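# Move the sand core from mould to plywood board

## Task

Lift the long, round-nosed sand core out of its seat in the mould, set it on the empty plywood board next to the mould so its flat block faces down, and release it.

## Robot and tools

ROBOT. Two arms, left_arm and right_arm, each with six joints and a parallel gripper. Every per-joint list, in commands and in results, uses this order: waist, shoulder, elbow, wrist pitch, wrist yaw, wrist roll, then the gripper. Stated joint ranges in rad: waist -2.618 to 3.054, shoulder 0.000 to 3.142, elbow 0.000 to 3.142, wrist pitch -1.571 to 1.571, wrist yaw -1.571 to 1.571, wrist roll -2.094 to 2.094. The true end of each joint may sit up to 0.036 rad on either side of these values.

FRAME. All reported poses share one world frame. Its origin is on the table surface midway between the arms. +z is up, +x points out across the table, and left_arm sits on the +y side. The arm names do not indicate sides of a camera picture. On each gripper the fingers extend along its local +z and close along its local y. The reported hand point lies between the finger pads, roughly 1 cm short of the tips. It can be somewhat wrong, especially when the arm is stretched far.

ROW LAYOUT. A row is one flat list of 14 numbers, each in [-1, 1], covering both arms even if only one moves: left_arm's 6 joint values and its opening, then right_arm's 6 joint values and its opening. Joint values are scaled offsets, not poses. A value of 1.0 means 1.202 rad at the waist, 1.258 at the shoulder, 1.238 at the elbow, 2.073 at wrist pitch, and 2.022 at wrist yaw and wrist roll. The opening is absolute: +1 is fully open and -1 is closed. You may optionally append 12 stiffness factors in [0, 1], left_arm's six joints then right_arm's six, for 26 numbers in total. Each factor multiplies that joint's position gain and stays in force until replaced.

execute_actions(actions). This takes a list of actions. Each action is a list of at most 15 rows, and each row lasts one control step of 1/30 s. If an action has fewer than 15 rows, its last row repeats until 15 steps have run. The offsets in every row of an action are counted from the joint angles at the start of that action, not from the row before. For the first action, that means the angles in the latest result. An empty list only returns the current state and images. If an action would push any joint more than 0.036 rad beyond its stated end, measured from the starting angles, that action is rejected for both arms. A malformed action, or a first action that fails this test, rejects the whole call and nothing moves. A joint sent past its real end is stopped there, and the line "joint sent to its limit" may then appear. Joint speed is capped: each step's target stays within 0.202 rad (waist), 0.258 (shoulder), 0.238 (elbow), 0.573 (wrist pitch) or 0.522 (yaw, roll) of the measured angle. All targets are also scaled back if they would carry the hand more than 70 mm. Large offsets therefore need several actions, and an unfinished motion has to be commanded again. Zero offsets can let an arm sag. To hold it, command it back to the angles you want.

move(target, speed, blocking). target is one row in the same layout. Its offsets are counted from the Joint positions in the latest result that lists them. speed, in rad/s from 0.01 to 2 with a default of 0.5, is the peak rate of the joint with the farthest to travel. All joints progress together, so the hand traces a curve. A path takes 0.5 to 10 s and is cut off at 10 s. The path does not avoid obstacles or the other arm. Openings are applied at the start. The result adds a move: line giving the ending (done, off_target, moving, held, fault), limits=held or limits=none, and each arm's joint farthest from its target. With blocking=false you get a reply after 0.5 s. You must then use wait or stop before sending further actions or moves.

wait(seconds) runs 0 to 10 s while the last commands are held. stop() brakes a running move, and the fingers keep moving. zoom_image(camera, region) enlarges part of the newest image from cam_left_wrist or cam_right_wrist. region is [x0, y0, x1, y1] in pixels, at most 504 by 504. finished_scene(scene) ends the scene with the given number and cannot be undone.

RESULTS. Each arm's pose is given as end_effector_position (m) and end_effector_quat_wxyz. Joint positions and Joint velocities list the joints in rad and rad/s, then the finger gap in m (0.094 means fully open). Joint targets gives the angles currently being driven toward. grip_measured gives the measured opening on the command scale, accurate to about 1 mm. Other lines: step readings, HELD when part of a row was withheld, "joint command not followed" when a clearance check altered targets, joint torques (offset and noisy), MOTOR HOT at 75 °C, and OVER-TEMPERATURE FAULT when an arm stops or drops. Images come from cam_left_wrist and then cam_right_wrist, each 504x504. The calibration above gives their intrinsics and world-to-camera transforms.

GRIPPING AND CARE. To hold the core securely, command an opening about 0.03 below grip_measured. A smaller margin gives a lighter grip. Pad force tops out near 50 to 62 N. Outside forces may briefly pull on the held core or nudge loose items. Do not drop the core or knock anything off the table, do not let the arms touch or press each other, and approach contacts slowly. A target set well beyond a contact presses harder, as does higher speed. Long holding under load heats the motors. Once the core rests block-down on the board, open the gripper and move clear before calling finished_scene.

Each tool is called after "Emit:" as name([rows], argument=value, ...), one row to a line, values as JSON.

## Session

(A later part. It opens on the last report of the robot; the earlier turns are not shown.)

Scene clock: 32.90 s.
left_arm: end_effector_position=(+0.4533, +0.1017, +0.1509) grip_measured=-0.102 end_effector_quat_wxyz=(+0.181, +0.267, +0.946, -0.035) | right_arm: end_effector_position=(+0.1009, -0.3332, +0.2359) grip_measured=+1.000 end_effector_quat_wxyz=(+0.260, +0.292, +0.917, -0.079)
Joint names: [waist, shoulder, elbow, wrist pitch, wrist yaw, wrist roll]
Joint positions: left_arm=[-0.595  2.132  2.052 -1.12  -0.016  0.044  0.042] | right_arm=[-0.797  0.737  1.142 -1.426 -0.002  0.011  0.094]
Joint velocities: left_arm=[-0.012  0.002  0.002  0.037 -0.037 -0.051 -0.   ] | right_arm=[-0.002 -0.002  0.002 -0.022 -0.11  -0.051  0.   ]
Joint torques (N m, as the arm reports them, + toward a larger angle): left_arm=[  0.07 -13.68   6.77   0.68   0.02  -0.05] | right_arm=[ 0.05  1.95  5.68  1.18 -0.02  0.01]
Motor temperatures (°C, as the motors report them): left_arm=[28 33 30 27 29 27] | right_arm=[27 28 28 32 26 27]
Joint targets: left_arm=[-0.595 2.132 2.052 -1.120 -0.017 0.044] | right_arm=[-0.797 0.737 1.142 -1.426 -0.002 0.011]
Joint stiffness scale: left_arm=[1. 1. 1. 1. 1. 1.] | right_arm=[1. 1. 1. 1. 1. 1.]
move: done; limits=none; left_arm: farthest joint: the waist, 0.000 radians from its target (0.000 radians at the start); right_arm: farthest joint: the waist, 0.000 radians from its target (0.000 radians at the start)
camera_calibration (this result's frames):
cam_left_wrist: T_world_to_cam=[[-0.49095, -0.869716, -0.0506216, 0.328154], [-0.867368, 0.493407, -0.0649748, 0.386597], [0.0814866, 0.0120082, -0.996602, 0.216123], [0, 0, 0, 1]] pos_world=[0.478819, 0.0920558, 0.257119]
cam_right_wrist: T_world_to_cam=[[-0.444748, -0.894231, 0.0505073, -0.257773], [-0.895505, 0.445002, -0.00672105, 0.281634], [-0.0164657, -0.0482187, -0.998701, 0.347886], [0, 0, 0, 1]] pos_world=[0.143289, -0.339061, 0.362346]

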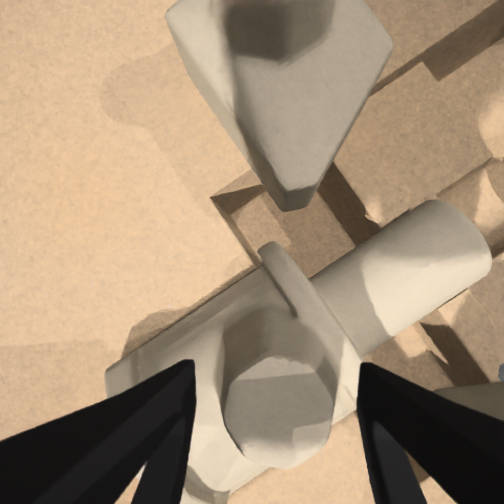

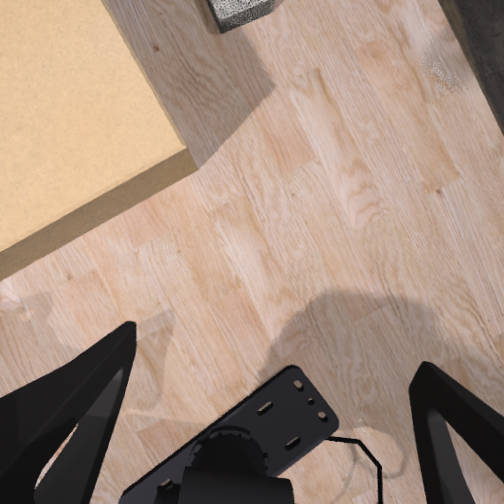

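Emit:
move(target=[0,0,-0.052,0.022,0,0,-0.1,0,0,0,0,0,0,1], speed=0.1)

Emit:
move(target=[0,0,0,0,0,0,-0.41,0,0,0,0,0,0,1])

Emit:
move(target=[0,-0.04,0.1,-0.03,0,0,-0.41,0,0,0,0,0,0,1], speed=0.1)

Scene clock: 35.17 s.
left_arm: end_effector_position=(+0.4523, +0.1023, +0.1373) grip_measured=-0.102 end_effector_quat_wxyz=(+0.176, +0.268, +0.947, -0.033) | right_arm: end_effector_position=(+0.1009, -0.3332, +0.2359) grip_measured=+1.000 end_effector_quat_wxyz=(+0.260, +0.292, +0.917, -0.079)
Joint names: [waist, shoulder, elbow, wrist pitch, wrist yaw, wrist roll]
Joint positions: left_arm=[-0.595  2.132  2.002 -1.082 -0.016  0.044  0.042] | right_arm=[-0.797  0.737  1.142 -1.426 -0.002  0.011  0.094]
Joint velocities: left_arm=[ 0.007  0.012 -0.007 -0.007  0.022  0.037 -0.   ] | right_arm=[ 0.012 -0.017  0.017  0.022 -0.022 -0.051  0.   ]
Joint torques (N m, as the arm reports them, + toward a larger angle): left_arm=[  0.06 -13.76   5.8    0.7    0.04  -0.05] | right_arm=[ 0.03  1.97  5.7   1.18 -0.02  0.01]
Motor temperatures (°C, as the motors report them): left_arm=[28 33 30 27 29 27] | right_arm=[27 28 28 32 26 27]
Joint targets: left_arm=[-0.595 2.132 1.987 -1.074 -0.016 0.044] | right_arm=[-0.797 0.737 1.142 -1.426 -0.002 0.011]
Joint stiffness scale: left_arm=[1. 1. 1. 1. 1. 1.] | right_arm=[1. 1. 1. 1. 1. 1.]
move: done; limits=none; left_arm: farthest joint: the elbow, 0.014 radians from its target (0.064 radians at the start); right_arm: farthest joint: the waist, 0.000 radians from its target (0.000 radians at the start)
camera_calibration (this result's frames):
cam_left_wrist: T_world_to_cam=[[-0.491489, -0.869414, -0.0505685, 0.327664], [-0.867996, 0.493758, -0.0527891, 0.383165], [0.0708642, 0.017948, -0.997324, 0.206874], [0, 0, 0, 1]] pos_world=[0.478969, 0.0919718, 0.243117]
cam_right_wrist: T_world_to_cam=[[-0.444748, -0.894231, 0.0505073, -0.257773], [-0.895505, 0.445002, -0.00672105, 0.281634], [-0.0164657, -0.0482187, -0.998701, 0.347886], [0, 0, 0, 1]] pos_world=[0.143289, -0.339061, 0.362346]

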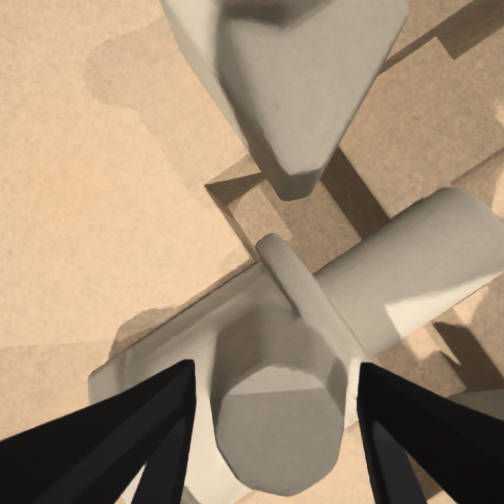

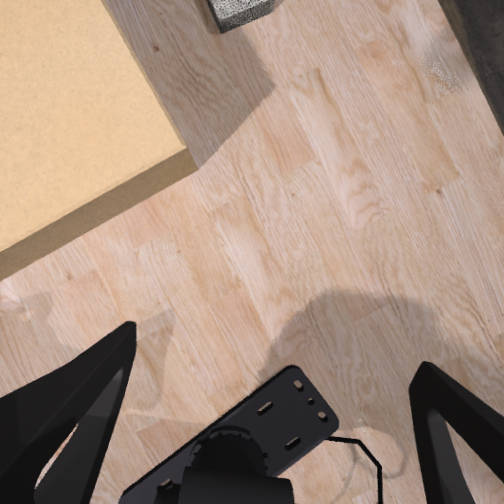

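Scene clock: 35.67 s.
left_arm: end_effector_position=(+0.4522, +0.1020, +0.1373) grip_measured=-0.301 end_effector_quat_wxyz=(+0.175, +0.268, +0.947, -0.034) | right_arm: end_effector_position=(+0.1009, -0.3332, +0.2359) grip_measured=+1.000 end_effector_quat_wxyz=(+0.260, +0.292, +0.917, -0.079)
Joint names: [waist, shoulder, elbow, wrist pitch, wrist yaw, wrist roll]
Joint positions: left_arm=[-0.595  2.132  2.002 -1.082 -0.015  0.045  0.033] | right_arm=[-0.797  0.737  1.142 -1.426 -0.002  0.011  0.094]
Joint velocities: left_arm=[-0.012  0.007 -0.012 -0.066 -0.037  0.066 -0.001] | right_arm=[ 0.007  0.007  0.007 -0.022 -0.022  0.022  0.   ]
Joint torques (N m, as the arm reports them, + toward a larger angle): left_arm=[  0.07 -13.66   6.82   0.66   0.02  -0.05] | right_arm=[ 0.04  1.94  5.7   1.17 -0.02  0.  ]
Motor temperatures (°C, as the motors report them): left_arm=[28 33 30 27 29 27] | right_arm=[27 28 28 32 26 27]
Joint targets: left_arm=[-0.595 2.132 2.002 -1.082 -0.016 0.045] | right_arm=[-0.797 0.737 1.142 -1.426 -0.002 0.011]
Joint stiffness scale: left_arm=[1. 1. 1. 1. 1. 1.] | right_arm=[1. 1. 1. 1. 1. 1.]
move: done; limits=none; left_arm: farthest joint: the wrist yaw, 0.001 radians from its target (0.000 radians at the start); right_arm: farthest joint: the waist, 0.000 radians from its target (0.000 radians at the start)
camera_calibration (this result's frames):
cam_left_wrist: T_world_to_cam=[[-0.492605, -0.868849, -0.0494093, 0.32768], [-0.867408, 0.49479, -0.0527864, 0.382797], [0.0703106, 0.0168552, -0.997383, 0.207253], [0, 0, 0, 1]] pos_world=[0.478886, 0.0918069, 0.243108]
cam_right_wrist: T_world_to_cam=[[-0.444748, -0.894231, 0.0505073, -0.257773], [-0.895505, 0.445002, -0.00672105, 0.281634], [-0.0164657, -0.0482187, -0.998701, 0.347886], [0, 0, 0, 1]] pos_world=[0.143289, -0.339061, 0.362346]

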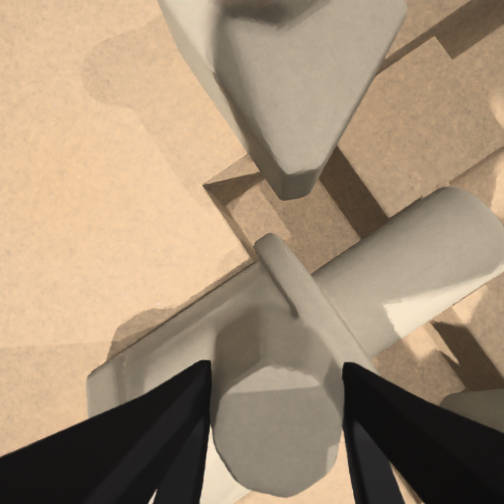

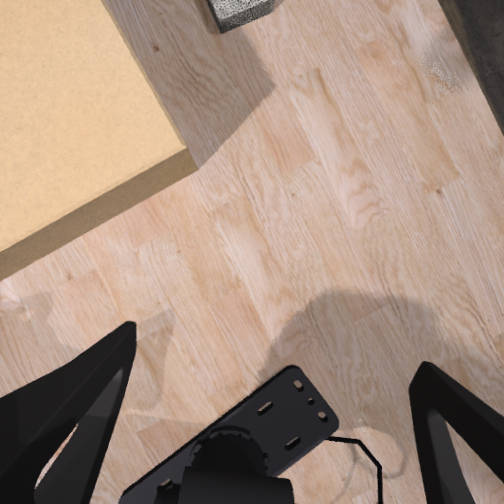

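Scene clock: 37.20 s.
left_arm: end_effector_position=(+0.4489, +0.1039, +0.1558) grip_measured=-0.301 end_effector_quat_wxyz=(+0.173, +0.268, +0.947, -0.033) | right_arm: end_effector_position=(+0.1009, -0.3332, +0.2359) grip_measured=+1.000 end_effector_quat_wxyz=(+0.260, +0.292, +0.917, -0.079)
Joint names: [waist, shoulder, elbow, wrist pitch, wrist yaw, wrist roll]
Joint positions: left_arm=[-0.595  2.132  2.077 -1.162 -0.015  0.045  0.033] | right_arm=[-0.797  0.737  1.142 -1.426 -0.002  0.011  0.094]
Joint velocities: left_arm=[ 0.017 -0.007  0.002 -0.022  0.051  0.037 -0.   ] | right_arm=[-0.002 -0.017 -0.002 -0.037 -0.037  0.022  0.   ]
Joint torques (N m, as the arm reports them, + toward a larger angle): left_arm=[  0.12 -17.73  10.49   0.81   0.03  -0.06] | right_arm=[ 0.05  1.96  5.67  1.18 -0.01  0.  ]
Motor temperatures (°C, as the motors report them): left_arm=[28 34 30 27 29 27] | right_arm=[27 28 28 32 26 27]
Joint targets: left_arm=[-0.595 2.081 2.125 -1.144 -0.015 0.045] | right_arm=[-0.797 0.737 1.142 -1.426 -0.002 0.011]
Joint stiffness scale: left_arm=[1. 1. 1. 1. 1. 1.] | right_arm=[1. 1. 1. 1. 1. 1.]
move: off_target (left_arm); limits=none; left_arm: farthest joint: the shoulder, 0.050 radians from its target (0.050 radians at the start); right_arm: farthest joint: the waist, 0.000 radians from its target (0.000 radians at the start)
camera_calibration (this result's frames):
cam_left_wrist: T_world_to_cam=[[-0.492662, -0.868798, -0.0497414, 0.32871], [-0.867651, 0.494794, -0.0485927, 0.379447], [0.0668289, 0.0192184, -0.997579, 0.227228], [0, 0, 0, 1]] pos_world=[0.475985, 0.0934679, 0.261466]
cam_right_wrist: T_world_to_cam=[[-0.444748, -0.894231, 0.0505073, -0.257773], [-0.895505, 0.445002, -0.00672105, 0.281634], [-0.0164657, -0.0482187, -0.998701, 0.347886], [0, 0, 0, 1]] pos_world=[0.143289, -0.339061, 0.362346]

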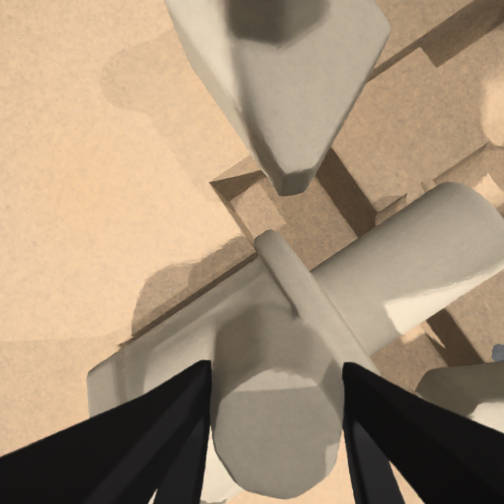

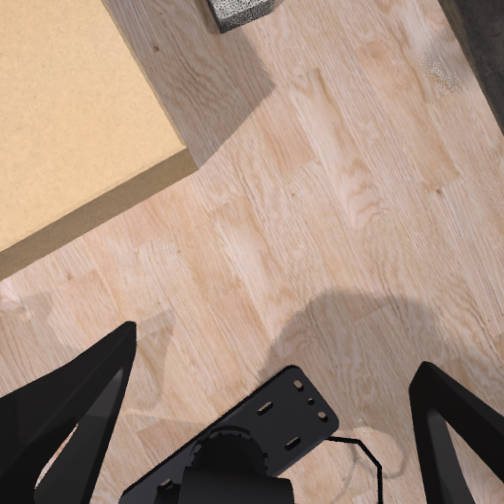

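Emit:
execute_actions([
  [[0,-0.03,0.06,0,0,0,-0.41,0,0,0,0,0,0,1],[0,-0.03,0.06,0,0,0,-0.41,0,0,0,0,0,0,1],[0,-0.03,0.06,0,0,0,-0.41,0,0,0,0,0,0,1],[0,-0.02,0.09,-0.015,0,0,-0.41,0,0,0,0,0,0,1]],
  [[0,-0.025,0.09,-0.018,0,0,-0.41,0,0,0,0,0,0,1]],
  [[0,-0.025,0.09,-0.018,0,0,-0.41,0,0,0,0,0,0,1]],
  [[0,-0.03,0.09,-0.018,0,0,-0.41,0,0,0,0,0,0,1]],
])

Scene clock: 40.60 s.
left_arm: end_effector_position=(+0.4615, +0.0956, +0.2371) grip_measured=-0.375 end_effector_quat_wxyz=(+0.245, +0.265, +0.931, -0.053) | right_arm: end_effector_position=(+0.1009, -0.3332, +0.2359) grip_measured=+1.000 end_effector_quat_wxyz=(+0.260, +0.292, +0.917, -0.079)
Joint names: [waist, shoulder, elbow, wrist pitch, wrist yaw, wrist roll]
Joint positions: left_arm=[-0.595  2.15   2.383 -1.297 -0.009  0.047  0.029] | right_arm=[-0.797  0.737  1.142 -1.426 -0.002  0.011  0.094]
Joint velocities: left_arm=[-0.007  0.071 -0.095 -0.784 -0.066 -0.066 -0.012] | right_arm=[ 0.007 -0.022 -0.007 -0.007 -0.022 -0.007  0.   ]
Joint torques (N m, as the arm reports them, + toward a larger angle): left_arm=[  0.05 -16.16   7.53   1.05  -0.04  -0.05] | right_arm=[ 0.04  1.97  5.7   1.18 -0.02  0.  ]
Motor temperatures (°C, as the motors report them): left_arm=[28 35 31 27 29 27] | right_arm=[27 28 28 32 26 27]
Joint targets: left_arm=[-0.595 2.119 2.392 -1.392 -0.015 0.045] | right_arm=[-0.797 0.737 1.142 -1.426 -0.002 0.011]
Joint stiffness scale: left_arm=[1. 1. 1. 1. 1. 1.] | right_arm=[1. 1. 1. 1. 1. 1.]
Step readings (joint positions; steps 1 to 15: 1st action; 16 to 30: 2nd action; 31 to 45: 3rd action; 46 to 60: 4th action):
0: left_arm=[-0.595 2.132 2.077 -1.162 -0.015 0.045] | right_arm=[-0.797 0.737 1.142 -1.426 -0.002 0.011]
1: left_arm=[-0.595 2.132 2.082 -1.166 -0.015 0.045] | right_arm=[-0.797 0.737 1.142 -1.426 -0.002 0.011]
2: left_arm=[-0.595 2.133 2.087 -1.171 -0.015 0.045] | right_arm=[-0.797 0.737 1.142 -1.426 -0.002 0.011]
4: left_arm=[-0.595 2.134 2.105 -1.185 -0.015 0.045] | right_arm=[-0.797 0.737 1.142 -1.426 -0.002 0.011]
8: left_arm=[-0.595 2.137 2.140 -1.208 -0.015 0.045] | right_arm=[-0.797 0.737 1.142 -1.426 -0.002 0.011]
15: left_arm=[-0.595 2.137 2.144 -1.219 -0.015 0.045] | right_arm=[-0.797 0.737 1.142 -1.426 -0.002 0.011]
16: left_arm=[-0.595 2.141 2.158 -1.232 -0.015 0.045] | right_arm=[-0.797 0.737 1.142 -1.426 -0.002 0.011]
17: left_arm=[-0.595 2.146 2.174 -1.246 -0.015 0.045] | right_arm=[-0.797 0.737 1.142 -1.426 -0.002 0.011]
19: left_arm=[-0.595 2.147 2.194 -1.259 -0.015 0.045] | right_arm=[-0.797 0.737 1.142 -1.426 -0.002 0.011]
23: left_arm=[-0.595 2.147 2.212 -1.273 -0.015 0.045] | right_arm=[-0.797 0.737 1.142 -1.426 -0.002 0.011]
30: left_arm=[-0.595 2.147 2.212 -1.288 -0.015 0.045] | right_arm=[-0.797 0.737 1.142 -1.426 -0.002 0.011]
31: left_arm=[-0.595 2.151 2.225 -1.302 -0.015 0.045] | right_arm=[-0.797 0.737 1.142 -1.426 -0.002 0.011]
32: left_arm=[-0.595 2.156 2.242 -1.316 -0.015 0.045] | right_arm=[-0.797 0.737 1.142 -1.426 -0.002 0.011]
34: left_arm=[-0.595 2.157 2.263 -1.333 -0.015 0.045] | right_arm=[-0.797 0.737 1.142 -1.426 -0.002 0.011]
38: left_arm=[-0.595 2.157 2.280 -1.343 -0.015 0.045] | right_arm=[-0.797 0.737 1.142 -1.426 -0.002 0.011]
45: left_arm=[-0.595 2.157 2.280 -1.355 -0.015 0.045] | right_arm=[-0.797 0.737 1.142 -1.426 -0.002 0.011]
46: left_arm=[-0.595 2.161 2.294 -1.363 -0.015 0.045] | right_arm=[-0.797 0.737 1.142 -1.426 -0.002 0.011]
47: left_arm=[-0.595 2.165 2.312 -1.363 -0.014 0.045] | right_arm=[-0.797 0.737 1.142 -1.426 -0.002 0.011]
49: left_arm=[-0.595 2.167 2.338 -1.332 -0.012 0.045] | right_arm=[-0.797 0.737 1.142 -1.426 -0.002 0.011]
53: left_arm=[-0.595 2.153 2.381 -1.239 -0.010 0.047] | right_arm=[-0.797 0.737 1.142 -1.426 -0.002 0.011]
60: Joint positions above
camera_calibration (this result's frames):
cam_left_wrist: T_world_to_cam=[[-0.490343, -0.87035, -0.0453345, 0.329726], [-0.849327, 0.48887, -0.199121, 0.42628], [0.195467, -0.0591335, -0.978926, 0.251411], [0, 0, 0, 1]] pos_world=[0.474587, 0.0934483, 0.345942]
cam_right_wrist: T_world_to_cam=[[-0.444748, -0.894231, 0.0505073, -0.257773], [-0.895505, 0.445002, -0.00672105, 0.281634], [-0.0164657, -0.0482187, -0.998701, 0.347886], [0, 0, 0, 1]] pos_world=[0.143289, -0.339061, 0.362346]

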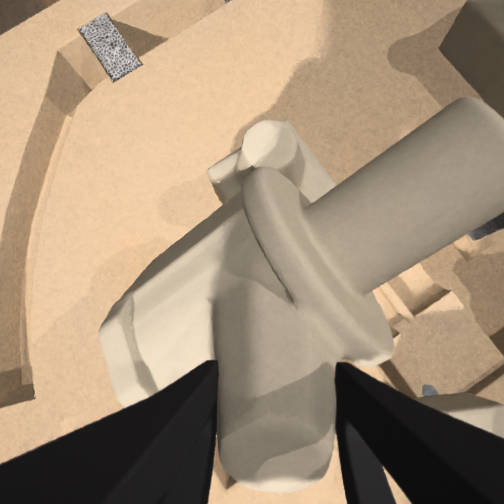

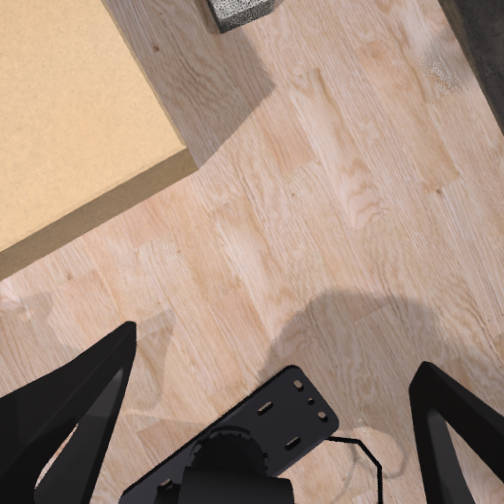

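Emit:
move(target=[0.78,-0.44,-0.53,-0.09,0,0,-0.48,0,0,0,0,0,0,1], speed=0.4)

Scene clock: 44.77 s.
left_arm: end_effector_position=(+0.3035, +0.4755, +0.2150) grip_measured=-0.416 end_effector_quat_wxyz=(+0.074, -0.190, +0.979, +0.025) | right_arm: end_effector_position=(+0.1009, -0.3332, +0.2359) grip_measured=+1.000 end_effector_quat_wxyz=(+0.260, +0.292, +0.917, -0.079)
Joint names: [waist, shoulder, elbow, wrist pitch, wrist yaw, wrist roll]
Joint positions: left_arm=[ 0.338  1.643  1.72  -1.491 -0.014  0.041  0.027] | right_arm=[-0.797  0.737  1.142 -1.426 -0.002  0.011  0.094]
Joint velocities: left_arm=[-0.007  0.007 -0.007 -0.081  0.022  0.022 -0.001] | right_arm=[-0.012 -0.002 -0.002 -0.022  0.007  0.007  0.   ]
Joint torques (N m, as the arm reports them, + toward a larger angle): left_arm=[  0.45 -11.52   6.78   0.33   0.1    0.03] | right_arm=[ 0.04  1.96  5.7   1.19 -0.02  0.  ]
Motor temperatures (°C, as the motors report them): left_arm=[28 35 30 27 29 27] | right_arm=[27 28 28 32 26 27]
Joint targets: left_arm=[0.342 1.597 1.727 -1.483 -0.009 0.047] | right_arm=[-0.797 0.737 1.142 -1.426 -0.002 0.011]
Joint stiffness scale: left_arm=[1. 1. 1. 1. 1. 1.] | right_arm=[1. 1. 1. 1. 1. 1.]
move: off_target (left_arm); limits=none; left_arm: farthest joint: the shoulder, 0.047 radians from its target (0.566 radians at the start); right_arm: farthest joint: the waist, 0.000 radians from its target (0.000 radians at the start)
camera_calibration (this result's frames):
cam_left_wrist: T_world_to_cam=[[0.399531, -0.915593, -0.0454293, 0.333395], [-0.903559, -0.401679, 0.149115, 0.466924], [-0.154776, -0.018528, -0.987776, 0.372024], [0, 0, 0, 1]] pos_world=[0.346272, 0.4997, 0.312997]
cam_right_wrist: T_world_to_cam=[[-0.444748, -0.894231, 0.0505073, -0.257773], [-0.895505, 0.445002, -0.00672105, 0.281634], [-0.0164657, -0.0482187, -0.998701, 0.347886], [0, 0, 0, 1]] pos_world=[0.143289, -0.339061, 0.362346]

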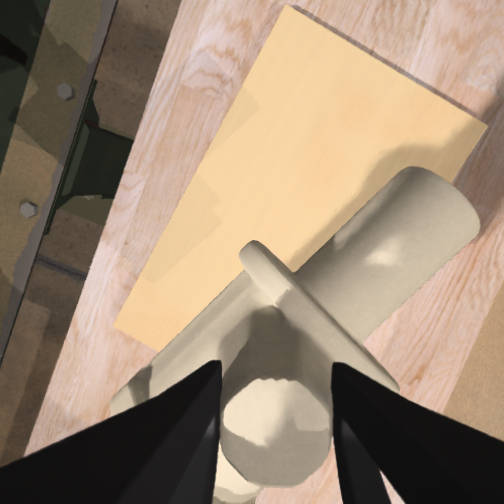

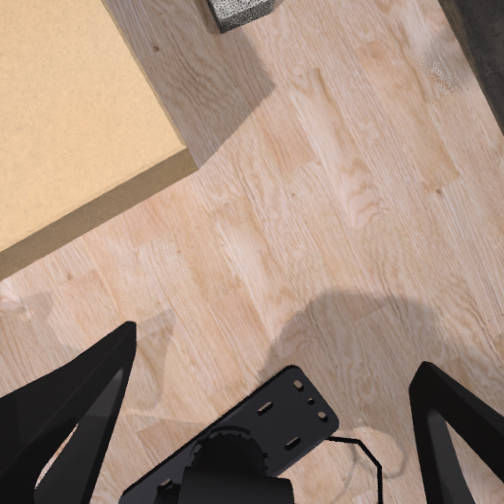

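Emit:
move(target=[0,-0.15,-0.425,0.225,0,0,-0.5,0,0,0,0,0,0,1], speed=0.3)

Scene clock: 48.47 s.
left_arm: end_effector_position=(+0.2891, +0.4691, +0.1194) grip_measured=-0.416 end_effector_quat_wxyz=(+0.095, -0.190, +0.977, +0.029) | right_arm: end_effector_position=(+0.1009, -0.3332, +0.2359) grip_measured=+1.000 end_effector_quat_wxyz=(+0.260, +0.292, +0.917, -0.079)
Joint names: [waist, shoulder, elbow, wrist pitch, wrist yaw, wrist roll]
Joint positions: left_arm=[ 0.338  1.5    1.185 -1.057 -0.014  0.041  0.027] | right_arm=[-0.797  0.737  1.142 -1.426 -0.002  0.011  0.094]
Joint velocities: left_arm=[-0.012 -0.002  0.007  0.066 -0.051  0.066  0.002] | right_arm=[-0.002 -0.002  0.007  0.007  0.037  0.022  0.   ]
Joint torques (N m, as the arm reports them, + toward a larger angle): left_arm=[  0.03 -10.49   7.46   0.7    0.04  -0.05] | right_arm=[ 0.04  1.95  5.68  1.18 -0.02  0.  ]
Motor temperatures (°C, as the motors report them): left_arm=[28 34 30 27 29 27] | right_arm=[27 28 29 32 26 27]
Joint targets: left_arm=[0.338 1.454 1.194 -1.024 -0.014 0.041] | right_arm=[-0.797 0.737 1.142 -1.426 -0.002 0.011]
Joint stiffness scale: left_arm=[1. 1. 1. 1. 1. 1.] | right_arm=[1. 1. 1. 1. 1. 1.]
move: off_target (left_arm); limits=none; left_arm: farthest joint: the shoulder, 0.046 radians from its target (0.189 radians at the start); right_arm: farthest joint: the waist, 0.000 radians from its target (0.000 radians at the start)
camera_calibration (this result's frames):
cam_left_wrist: T_world_to_cam=[[0.401263, -0.914813, -0.045879, 0.328053], [-0.908431, -0.403874, 0.107882, 0.472982], [-0.117221, -0.00161118, -0.993105, 0.25707], [0, 0, 0, 1]] pos_world=[0.32817, 0.491547, 0.219322]
cam_right_wrist: T_world_to_cam=[[-0.444748, -0.894231, 0.0505073, -0.257773], [-0.895505, 0.445002, -0.00672105, 0.281634], [-0.0164657, -0.0482187, -0.998701, 0.347886], [0, 0, 0, 1]] pos_world=[0.143289, -0.339061, 0.362346]

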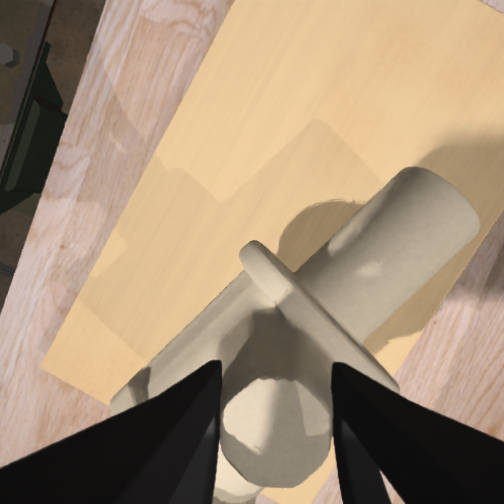

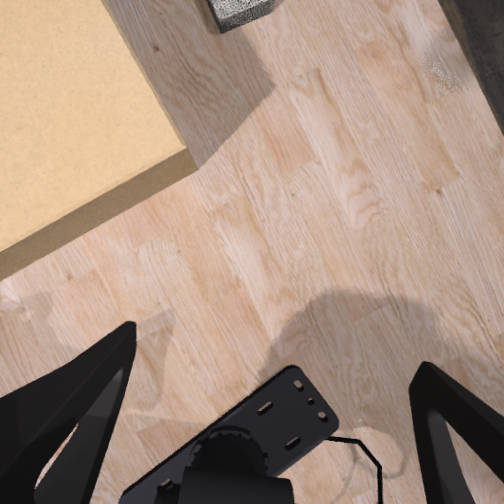

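Continue lowering slowly until contact.

Emit:
move(target=[0.02,0,-0.06,0.085,0,0,-0.5,0,0,0,0,0,0,1], speed=0.1)

Scene clock: 51.43 s.
left_arm: end_effector_position=(+0.3086, +0.4775, +0.1181) grip_measured=-0.416 end_effector_quat_wxyz=(+0.145, -0.191, +0.970, +0.035) | right_arm: end_effector_position=(+0.1009, -0.3332, +0.2359) grip_measured=+1.000 end_effector_quat_wxyz=(+0.260, +0.292, +0.917, -0.079)
Joint names: [waist, shoulder, elbow, wrist pitch, wrist yaw, wrist roll]
Joint positions: left_arm=[ 0.345  1.49   1.146 -0.926  0.     0.041  0.027] | right_arm=[-0.797  0.737  1.142 -1.426 -0.002  0.011  0.094]
Joint velocities: left_arm=[ 0.002  0.017  0.002 -0.022  0.022  0.007  0.   ] | right_arm=[-0.017  0.007  0.012 -0.051  0.066  0.037  0.   ]
Joint torques (N m, as the arm reports them, + toward a larger angle): left_arm=[ 1.41 -5.88  4.18  0.98 -0.11 -0.04] | right_arm=[ 0.05  1.95  5.68  1.18 -0.02  0.  ]
Motor temperatures (°C, as the motors report them): left_arm=[28 34 30 27 29 27] | right_arm=[27 28 29 32 26 27]
Joint targets: left_arm=[0.362 1.500 1.110 -0.881 -0.014 0.041] | right_arm=[-0.797 0.737 1.142 -1.426 -0.002 0.011]
Joint stiffness scale: left_arm=[1. 1. 1. 1. 1. 1.] | right_arm=[1. 1. 1. 1. 1. 1.]
move: off_target (left_arm); limits=none; left_arm: farthest joint: the wrist pitch, 0.045 radians from its target (0.177 radians at the start); right_arm: farthest joint: the waist, 0.000 radians from its target (0.000 radians at the start)
camera_calibration (this result's frames):
cam_left_wrist: T_world_to_cam=[[0.408258, -0.912264, -0.0331743, 0.323029], [-0.912673, -0.40865, 0.00576407, 0.509899], [-0.018815, 0.027924, -0.999433, 0.214393], [0, 0, 0, 1]] pos_world=[0.337526, 0.497072, 0.222048]
cam_right_wrist: T_world_to_cam=[[-0.444748, -0.894231, 0.0505073, -0.257773], [-0.895505, 0.445002, -0.00672105, 0.281634], [-0.0164657, -0.0482187, -0.998701, 0.347886], [0, 0, 0, 1]] pos_world=[0.143289, -0.339061, 0.362346]

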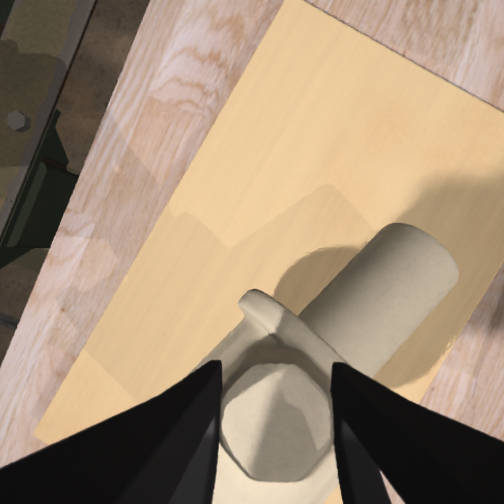

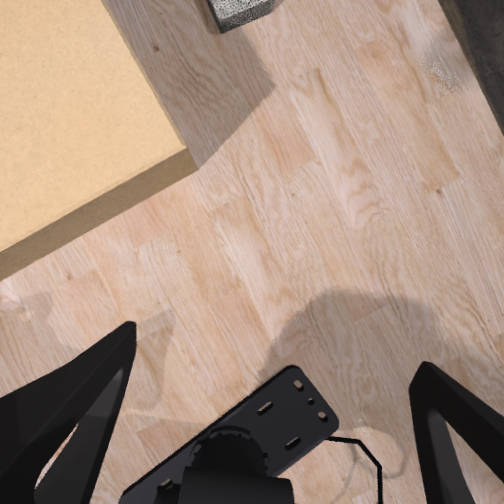

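Emit:
move(target=[0,0,0,0,0,0,1,0,0,0,0,0,0,1])

Emit:
move(target=[0,-0.08,0.3,-0.23,0,0,1,0,0,0,0,0,0,1], speed=0.8)

Scene clock: 53.47 s.
left_arm: end_effector_position=(+0.3091, +0.4776, +0.1183) grip_measured=+1.000 end_effector_quat_wxyz=(+0.146, -0.191, +0.970, +0.035) | right_arm: end_effector_position=(+0.1009, -0.3332, +0.2359) grip_measured=+1.000 end_effector_quat_wxyz=(+0.260, +0.292, +0.917, -0.079)
Joint names: [waist, shoulder, elbow, wrist pitch, wrist yaw, wrist roll]
Joint positions: left_arm=[ 0.345  1.49   1.146 -0.924  0.001  0.041  0.094] | right_arm=[-0.797  0.737  1.142 -1.426 -0.002  0.011  0.094]
Joint velocities: left_arm=[-0.007 -0.007  0.002  0.037 -0.007  0.022  0.   ] | right_arm=[-0.002 -0.002 -0.002 -0.022 -0.022 -0.037  0.   ]
Joint torques (N m, as the arm reports them, + toward a larger angle): left_arm=[ 0.13 -6.85  6.85  0.54  0.03 -0.03] | right_arm=[ 0.04  1.94  5.68  1.18 -0.02  0.01]
Motor temperatures (°C, as the motors report them): left_arm=[28 33 30 28 29 27] | right_arm=[27 28 29 32 26 27]
Joint targets: left_arm=[0.345 1.490 1.146 -0.926 0.000 0.041] | right_arm=[-0.797 0.737 1.142 -1.426 -0.002 0.011]
Joint stiffness scale: left_arm=[1. 1. 1. 1. 1. 1.] | right_arm=[1. 1. 1. 1. 1. 1.]
move: done; limits=none; left_arm: farthest joint: the wrist pitch, 0.002 radians from its target (0.000 radians at the start); right_arm: farthest joint: the waist, 0.000 radians from its target (0.000 radians at the start)
camera_calibration (this result's frames):
cam_left_wrist: T_world_to_cam=[[0.408118, -0.912352, -0.032464, 0.322904], [-0.912775, -0.408445, 0.00385008, 0.510512], [-0.0167724, 0.028061, -0.999465, 0.213847], [0, 0, 0, 1]] pos_world=[0.337787, 0.497117, 0.22225]
cam_right_wrist: T_world_to_cam=[[-0.444748, -0.894231, 0.0505073, -0.257773], [-0.895505, 0.445002, -0.00672105, 0.281634], [-0.0164657, -0.0482187, -0.998701, 0.347886], [0, 0, 0, 1]] pos_world=[0.143289, -0.339061, 0.362346]

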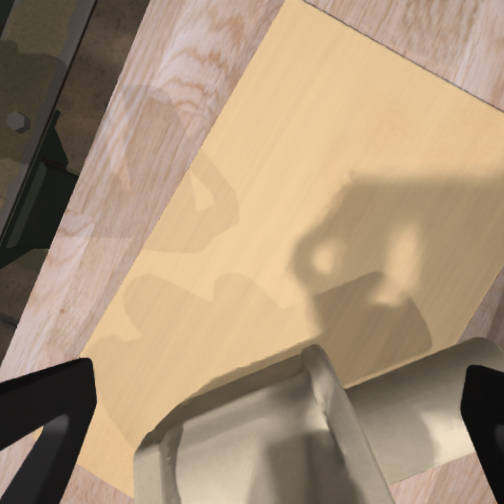

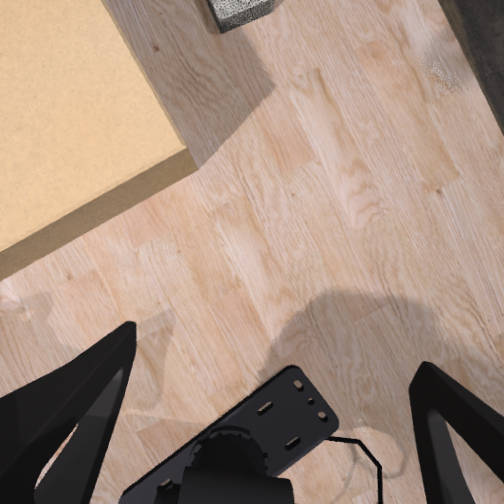

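Scene clock: 54.93 s.
left_arm: end_effector_position=(+0.2738, +0.4614, +0.2254) grip_measured=+1.000 end_effector_quat_wxyz=(+0.142, -0.191, +0.971, +0.034) | right_arm: end_effector_position=(+0.1009, -0.3332, +0.2359) grip_measured=+1.000 end_effector_quat_wxyz=(+0.260, +0.292, +0.917, -0.079)
Joint names: [waist, shoulder, elbow, wrist pitch, wrist yaw, wrist roll]
Joint positions: left_arm=[ 0.345  1.401  1.502 -1.379  0.001  0.041  0.094] | right_arm=[-0.797  0.737  1.142 -1.426 -0.002  0.011  0.094]
Joint velocities: left_arm=[ 0.007 -0.007 -0.002  0.051 -0.022 -0.007  0.   ] | right_arm=[-0.002 -0.007  0.012 -0.095  0.007 -0.022  0.   ]
Joint torques (N m, as the arm reports them, + toward a larger angle): left_arm=[ 0.11 -6.23  7.6   0.35  0.02 -0.05] | right_arm=[ 0.03  1.96  5.7   1.18 -0.02  0.01]
Motor temperatures (°C, as the motors report them): left_arm=[28 33 30 27 29 27] | right_arm=[27 28 29 32 26 27]
Joint targets: left_arm=[0.345 1.389 1.517 -1.401 0.001 0.041] | right_arm=[-0.797 0.737 1.142 -1.426 -0.002 0.011]
Joint stiffness scale: left_arm=[1. 1. 1. 1. 1. 1.] | right_arm=[1. 1. 1. 1. 1. 1.]
move: off_target (left_arm); limits=none; left_arm: farthest joint: the wrist pitch, 0.021 radians from its target (0.477 radians at the start); right_arm: farthest joint: the waist, 0.000 radians from its target (0.000 radians at the start)
camera_calibration (this result's frames):
cam_left_wrist: T_world_to_cam=[[0.407848, -0.912475, -0.032376, 0.326126], [-0.912705, -0.408412, 0.0130047, 0.469238], [-0.0250892, 0.0242457, -0.999391, 0.324828], [0, 0, 0, 1]] pos_world=[0.303415, 0.481349, 0.329087]
cam_right_wrist: T_world_to_cam=[[-0.444748, -0.894231, 0.0505073, -0.257773], [-0.895505, 0.445002, -0.00672105, 0.281634], [-0.0164657, -0.0482187, -0.998701, 0.347886], [0, 0, 0, 1]] pos_world=[0.143289, -0.339061, 0.362346]

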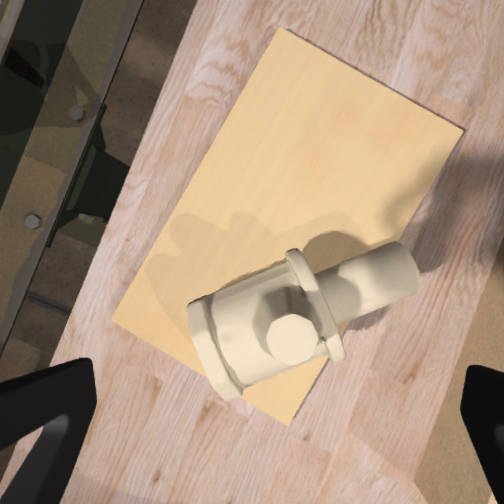

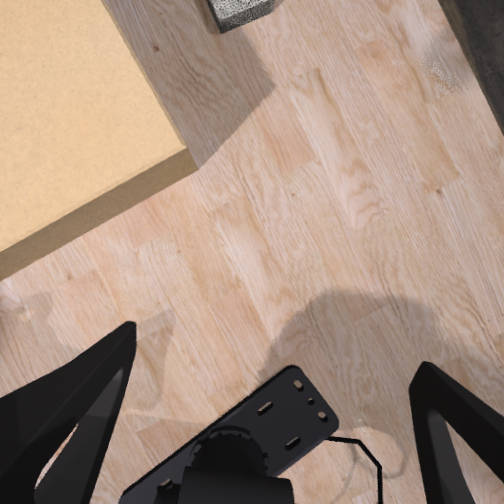

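Emit:
move(target=[-0.046,0.145,-0.055,-0.028,0,0,0.3,0,0,0,0,0,0,1])

Scene clock: 58.40 s.
left_arm: end_effector_position=(+0.2710, +0.4468, +0.1578) grip_measured=+0.302 end_effector_quat_wxyz=(+0.003, -0.172, +0.985, -0.000) | right_arm: end_effector_position=(+0.1009, -0.3332, +0.2359) grip_measured=+1.000 end_effector_quat_wxyz=(+0.260, +0.292, +0.917, -0.079)
Joint names: [waist, shoulder, elbow, wrist pitch, wrist yaw, wrist roll]
Joint positions: left_arm=[ 0.301  1.586  1.439 -1.419  0.001  0.041  0.061] | right_arm=[-0.797  0.737  1.142 -1.426 -0.002  0.011  0.094]
Joint velocities: left_arm=[-0.002  0.007 -0.007  0.007 -0.022  0.007 -0.   ] | right_arm=[ 0.002 -0.017 -0.017  0.022  0.037 -0.037  0.   ]
Joint torques (N m, as the arm reports them, + toward a larger angle): left_arm=[-0.89 -7.35  5.93 -0.2   0.04 -0.05] | right_arm=[ 0.03  1.94  5.68  1.18 -0.02  0.  ]
Motor temperatures (°C, as the motors report them): left_arm=[28 32 30 27 29 27] | right_arm=[27 28 29 33 26 27]
Joint targets: left_arm=[0.289 1.583 1.434 -1.437 0.001 0.041] | right_arm=[-0.797 0.737 1.142 -1.426 -0.002 0.011]
Joint stiffness scale: left_arm=[1. 1. 1. 1. 1. 1.] | right_arm=[1. 1. 1. 1. 1. 1.]
move: done; limits=none; left_arm: farthest joint: the wrist pitch, 0.018 radians from its target (0.057 radians at the start); right_arm: farthest joint: the waist, 0.000 radians from its target (0.000 radians at the start)
camera_calibration (this result's frames):
cam_left_wrist: T_world_to_cam=[[0.359292, -0.932797, -0.0282695, 0.333337], [-0.888165, -0.351086, 0.296481, 0.384544], [-0.286482, -0.0814155, -0.95462, 0.368461], [0, 0, 0, 1]] pos_world=[0.32733, 0.475942, 0.247153]
cam_right_wrist: T_world_to_cam=[[-0.444748, -0.894231, 0.0505073, -0.257773], [-0.895505, 0.445002, -0.00672105, 0.281634], [-0.0164657, -0.0482187, -0.998701, 0.347886], [0, 0, 0, 1]] pos_world=[0.143289, -0.339061, 0.362346]

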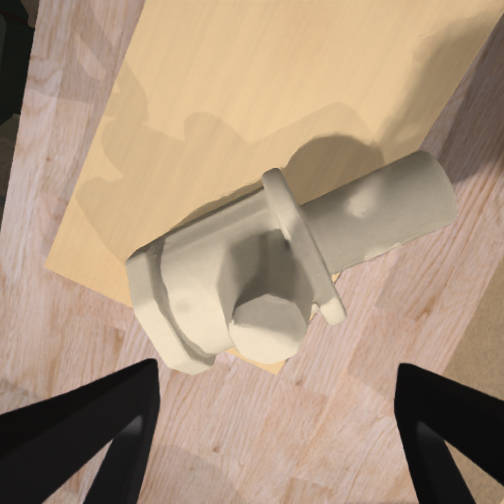

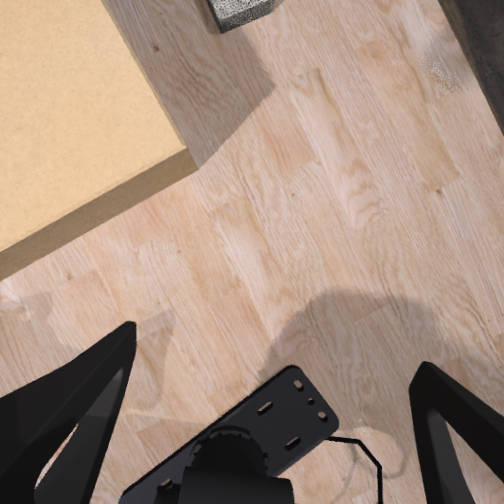

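Aligned well; descend 5.3 cm, grip, lift.

Emit:
move(target=[0.008,0,-0.182,0.107,0,0,0.3,0,0,0,0,0,0,1], speed=0.3)

Emit:
move(target=[0,0,0,0,0,0,-0.42,0,0,0,0,0,0,1])

Emit:
move(target=[0,-0.02,0.09,-0.04,0,-0.05,-0.42,0,0,0,0,0,0,1], speed=0.15)

Scene clock: 61.13 s.
left_arm: end_effector_position=(+0.2697, +0.4462, +0.1043) grip_measured=+0.302 end_effector_quat_wxyz=(+0.001, -0.172, +0.985, -0.000) | right_arm: end_effector_position=(+0.1009, -0.3332, +0.2359) grip_measured=+1.000 end_effector_quat_wxyz=(+0.260, +0.292, +0.917, -0.079)
Joint names: [waist, shoulder, elbow, wrist pitch, wrist yaw, wrist roll]
Joint positions: left_arm=[ 0.301  1.586  1.227 -1.21   0.001  0.041  0.061] | right_arm=[-0.797  0.737  1.142 -1.426 -0.002  0.011  0.094]
Joint velocities: left_arm=[-0.017  0.002  0.012  0.007 -0.066 -0.022  0.001] | right_arm=[ 0.002 -0.002  0.007 -0.11   0.007 -0.11   0.   ]
Joint torques (N m, as the arm reports them, + toward a larger angle): left_arm=[ 0.81 -7.24  5.26  0.1   0.03 -0.03] | right_arm=[ 0.04  1.95  5.69  1.18 -0.02  0.01]
Motor temperatures (°C, as the motors report them): left_arm=[28 32 30 27 29 27] | right_arm=[27 28 29 33 26 27]
Joint targets: left_arm=[0.310 1.586 1.214 -1.198 0.001 0.041] | right_arm=[-0.797 0.737 1.142 -1.426 -0.002 0.011]
Joint stiffness scale: left_arm=[1. 1. 1. 1. 1. 1.] | right_arm=[1. 1. 1. 1. 1. 1.]
move: done; limits=none; left_arm: farthest joint: the elbow, 0.013 radians from its target (0.226 radians at the start); right_arm: farthest joint: the waist, 0.000 radians from its target (0.000 radians at the start)
camera_calibration (this result's frames):
cam_left_wrist: T_world_to_cam=[[0.359213, -0.932829, -0.0282127, 0.331828], [-0.887323, -0.350744, 0.299394, 0.398358], [-0.289179, -0.0825124, -0.953712, 0.318095], [0, 0, 0, 1]] pos_world=[0.326262, 0.475508, 0.193467]
cam_right_wrist: T_world_to_cam=[[-0.444748, -0.894231, 0.0505073, -0.257773], [-0.895505, 0.445002, -0.00672105, 0.281634], [-0.0164657, -0.0482187, -0.998701, 0.347886], [0, 0, 0, 1]] pos_world=[0.143289, -0.339061, 0.362346]

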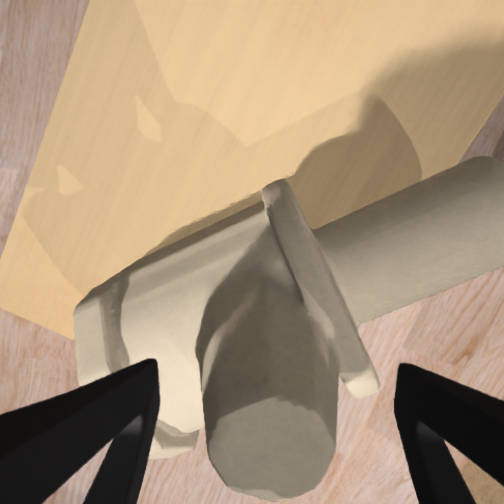

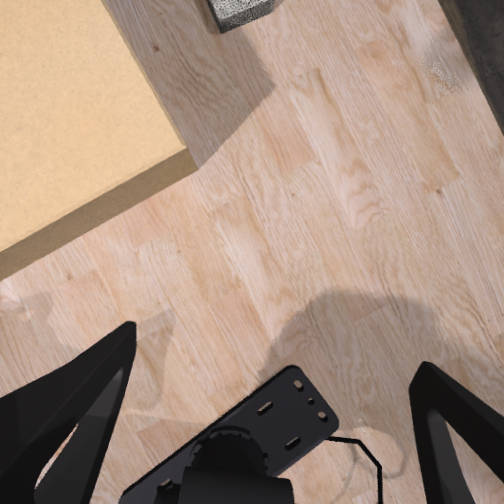

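Scene clock: 61.63 s.
left_arm: end_effector_position=(+0.2695, +0.4469, +0.1043) grip_measured=-0.297 end_effector_quat_wxyz=(+0.001, -0.172, +0.985, +0.002) | right_arm: end_effector_position=(+0.1009, -0.3332, +0.2359) grip_measured=+1.000 end_effector_quat_wxyz=(+0.260, +0.292, +0.917, -0.079)
Joint names: [waist, shoulder, elbow, wrist pitch, wrist yaw, wrist roll]
Joint positions: left_arm=[ 0.301  1.586  1.227 -1.21  -0.003  0.041  0.033] | right_arm=[-0.797  0.737  1.142 -1.426 -0.002  0.011  0.094]
Joint velocities: left_arm=[ 0.007 -0.012 -0.007 -0.007  0.007  0.081 -0.   ] | right_arm=[ 0.022 -0.007  0.002  0.066 -0.037 -0.066  0.   ]
Joint torques (N m, as the arm reports them, + toward a larger angle): left_arm=[ 0.   -7.22  6.25 -0.05  0.08 -0.04] | right_arm=[ 0.06  1.95  5.68  1.18 -0.02  0.  ]
Motor temperatures (°C, as the motors report them): left_arm=[28 32 30 27 29 27] | right_arm=[27 28 29 33 26 27]
Joint targets: left_arm=[0.301 1.586 1.227 -1.210 0.001 0.041] | right_arm=[-0.797 0.737 1.142 -1.426 -0.002 0.011]
Joint stiffness scale: left_arm=[1. 1. 1. 1. 1. 1.] | right_arm=[1. 1. 1. 1. 1. 1.]
move: done; limits=none; left_arm: farthest joint: the wrist yaw, 0.004 radians from its target (0.000 radians at the start); right_arm: farthest joint: the waist, 0.000 radians from its target (0.000 radians at the start)
camera_calibration (this result's frames):
cam_left_wrist: T_world_to_cam=[[0.359188, -0.932716, -0.0320322, 0.332864], [-0.886996, -0.351852, 0.299064, 0.398884], [-0.290212, -0.0790076, -0.953695, 0.316812], [0, 0, 0, 1]] pos_world=[0.32619, 0.475846, 0.193513]
cam_right_wrist: T_world_to_cam=[[-0.444748, -0.894231, 0.0505073, -0.257773], [-0.895505, 0.445002, -0.00672105, 0.281634], [-0.0164657, -0.0482187, -0.998701, 0.347886], [0, 0, 0, 1]] pos_world=[0.143289, -0.339061, 0.362346]

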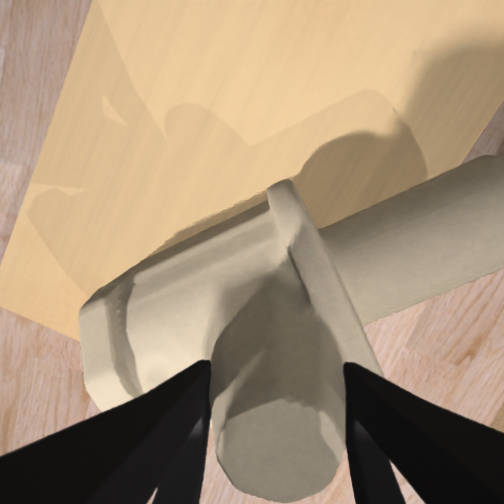

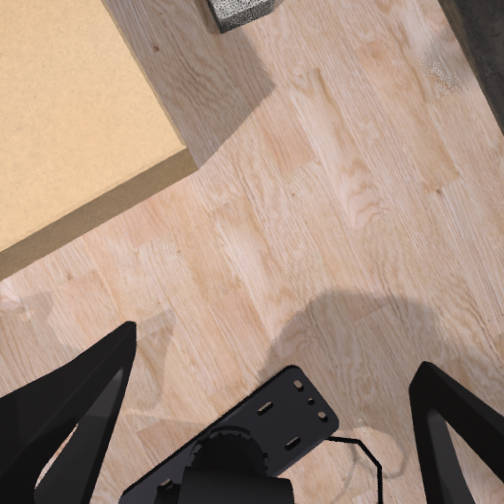

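Scene clock: 62.97 s.
left_arm: end_effector_position=(+0.2716, +0.4477, +0.1218) grip_measured=-0.297 end_effector_quat_wxyz=(+0.002, -0.218, +0.976, +0.002) | right_arm: end_effector_position=(+0.1009, -0.3332, +0.2359) grip_measured=+1.000 end_effector_quat_wxyz=(+0.260, +0.292, +0.917, -0.079)
Joint names: [waist, shoulder, elbow, wrist pitch, wrist yaw, wrist roll]
Joint positions: left_arm=[ 0.301  1.586  1.297 -1.276 -0.003 -0.053  0.033] | right_arm=[-0.797  0.737  1.142 -1.426 -0.002  0.011  0.094]
Joint velocities: left_arm=[-0.002  0.017 -0.017  0.007 -0.066 -0.051  0.001] | right_arm=[ 0.002  0.007 -0.007 -0.037 -0.037 -0.037  0.   ]
Joint torques (N m, as the arm reports them, + toward a larger angle): left_arm=[ 0.03 -9.38  9.52 -0.18  0.05 -0.09] | right_arm=[ 0.03  1.95  5.69  1.18 -0.03  0.01]
Motor temperatures (°C, as the motors report them): left_arm=[28 32 30 27 29 27] | right_arm=[27 28 29 33 26 27]
Joint targets: left_arm=[0.301 1.561 1.338 -1.293 -0.003 -0.060] | right_arm=[-0.797 0.737 1.142 -1.426 -0.002 0.011]
Joint stiffness scale: left_arm=[1. 1. 1. 1. 1. 1.] | right_arm=[1. 1. 1. 1. 1. 1.]
move: off_target (left_arm); limits=none; left_arm: farthest joint: the elbow, 0.042 radians from its target (0.112 radians at the start); right_arm: farthest joint: the waist, 0.000 radians from its target (0.000 radians at the start)
camera_calibration (this result's frames):
cam_left_wrist: T_world_to_cam=[[0.445107, -0.894921, -0.0315772, 0.293158], [-0.85106, -0.433734, 0.295925, 0.423052], [-0.278526, -0.104844, -0.954689, 0.342728], [0, 0, 0, 1]] pos_world=[0.325015, 0.481778, 0.211264]
cam_right_wrist: T_world_to_cam=[[-0.444748, -0.894231, 0.0505073, -0.257773], [-0.895505, 0.445002, -0.00672105, 0.281634], [-0.0164657, -0.0482187, -0.998701, 0.347886], [0, 0, 0, 1]] pos_world=[0.143289, -0.339061, 0.362346]

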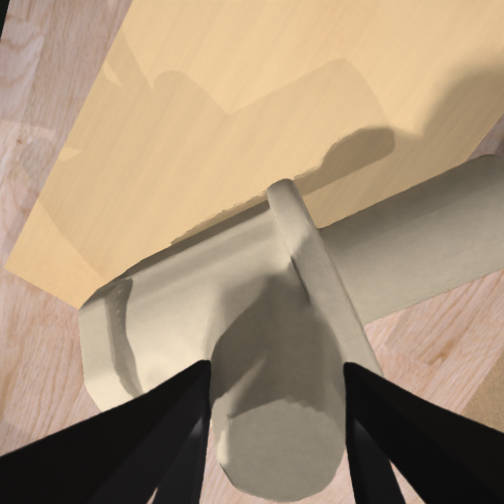

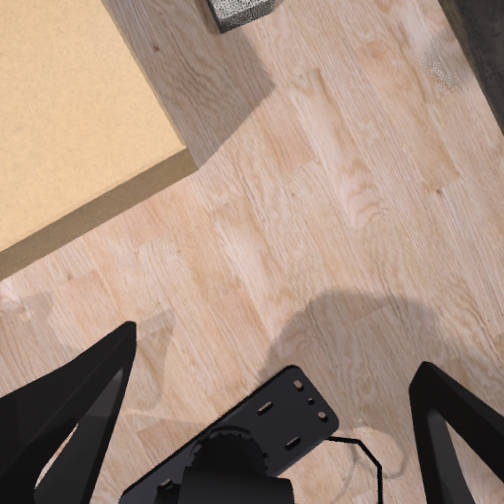

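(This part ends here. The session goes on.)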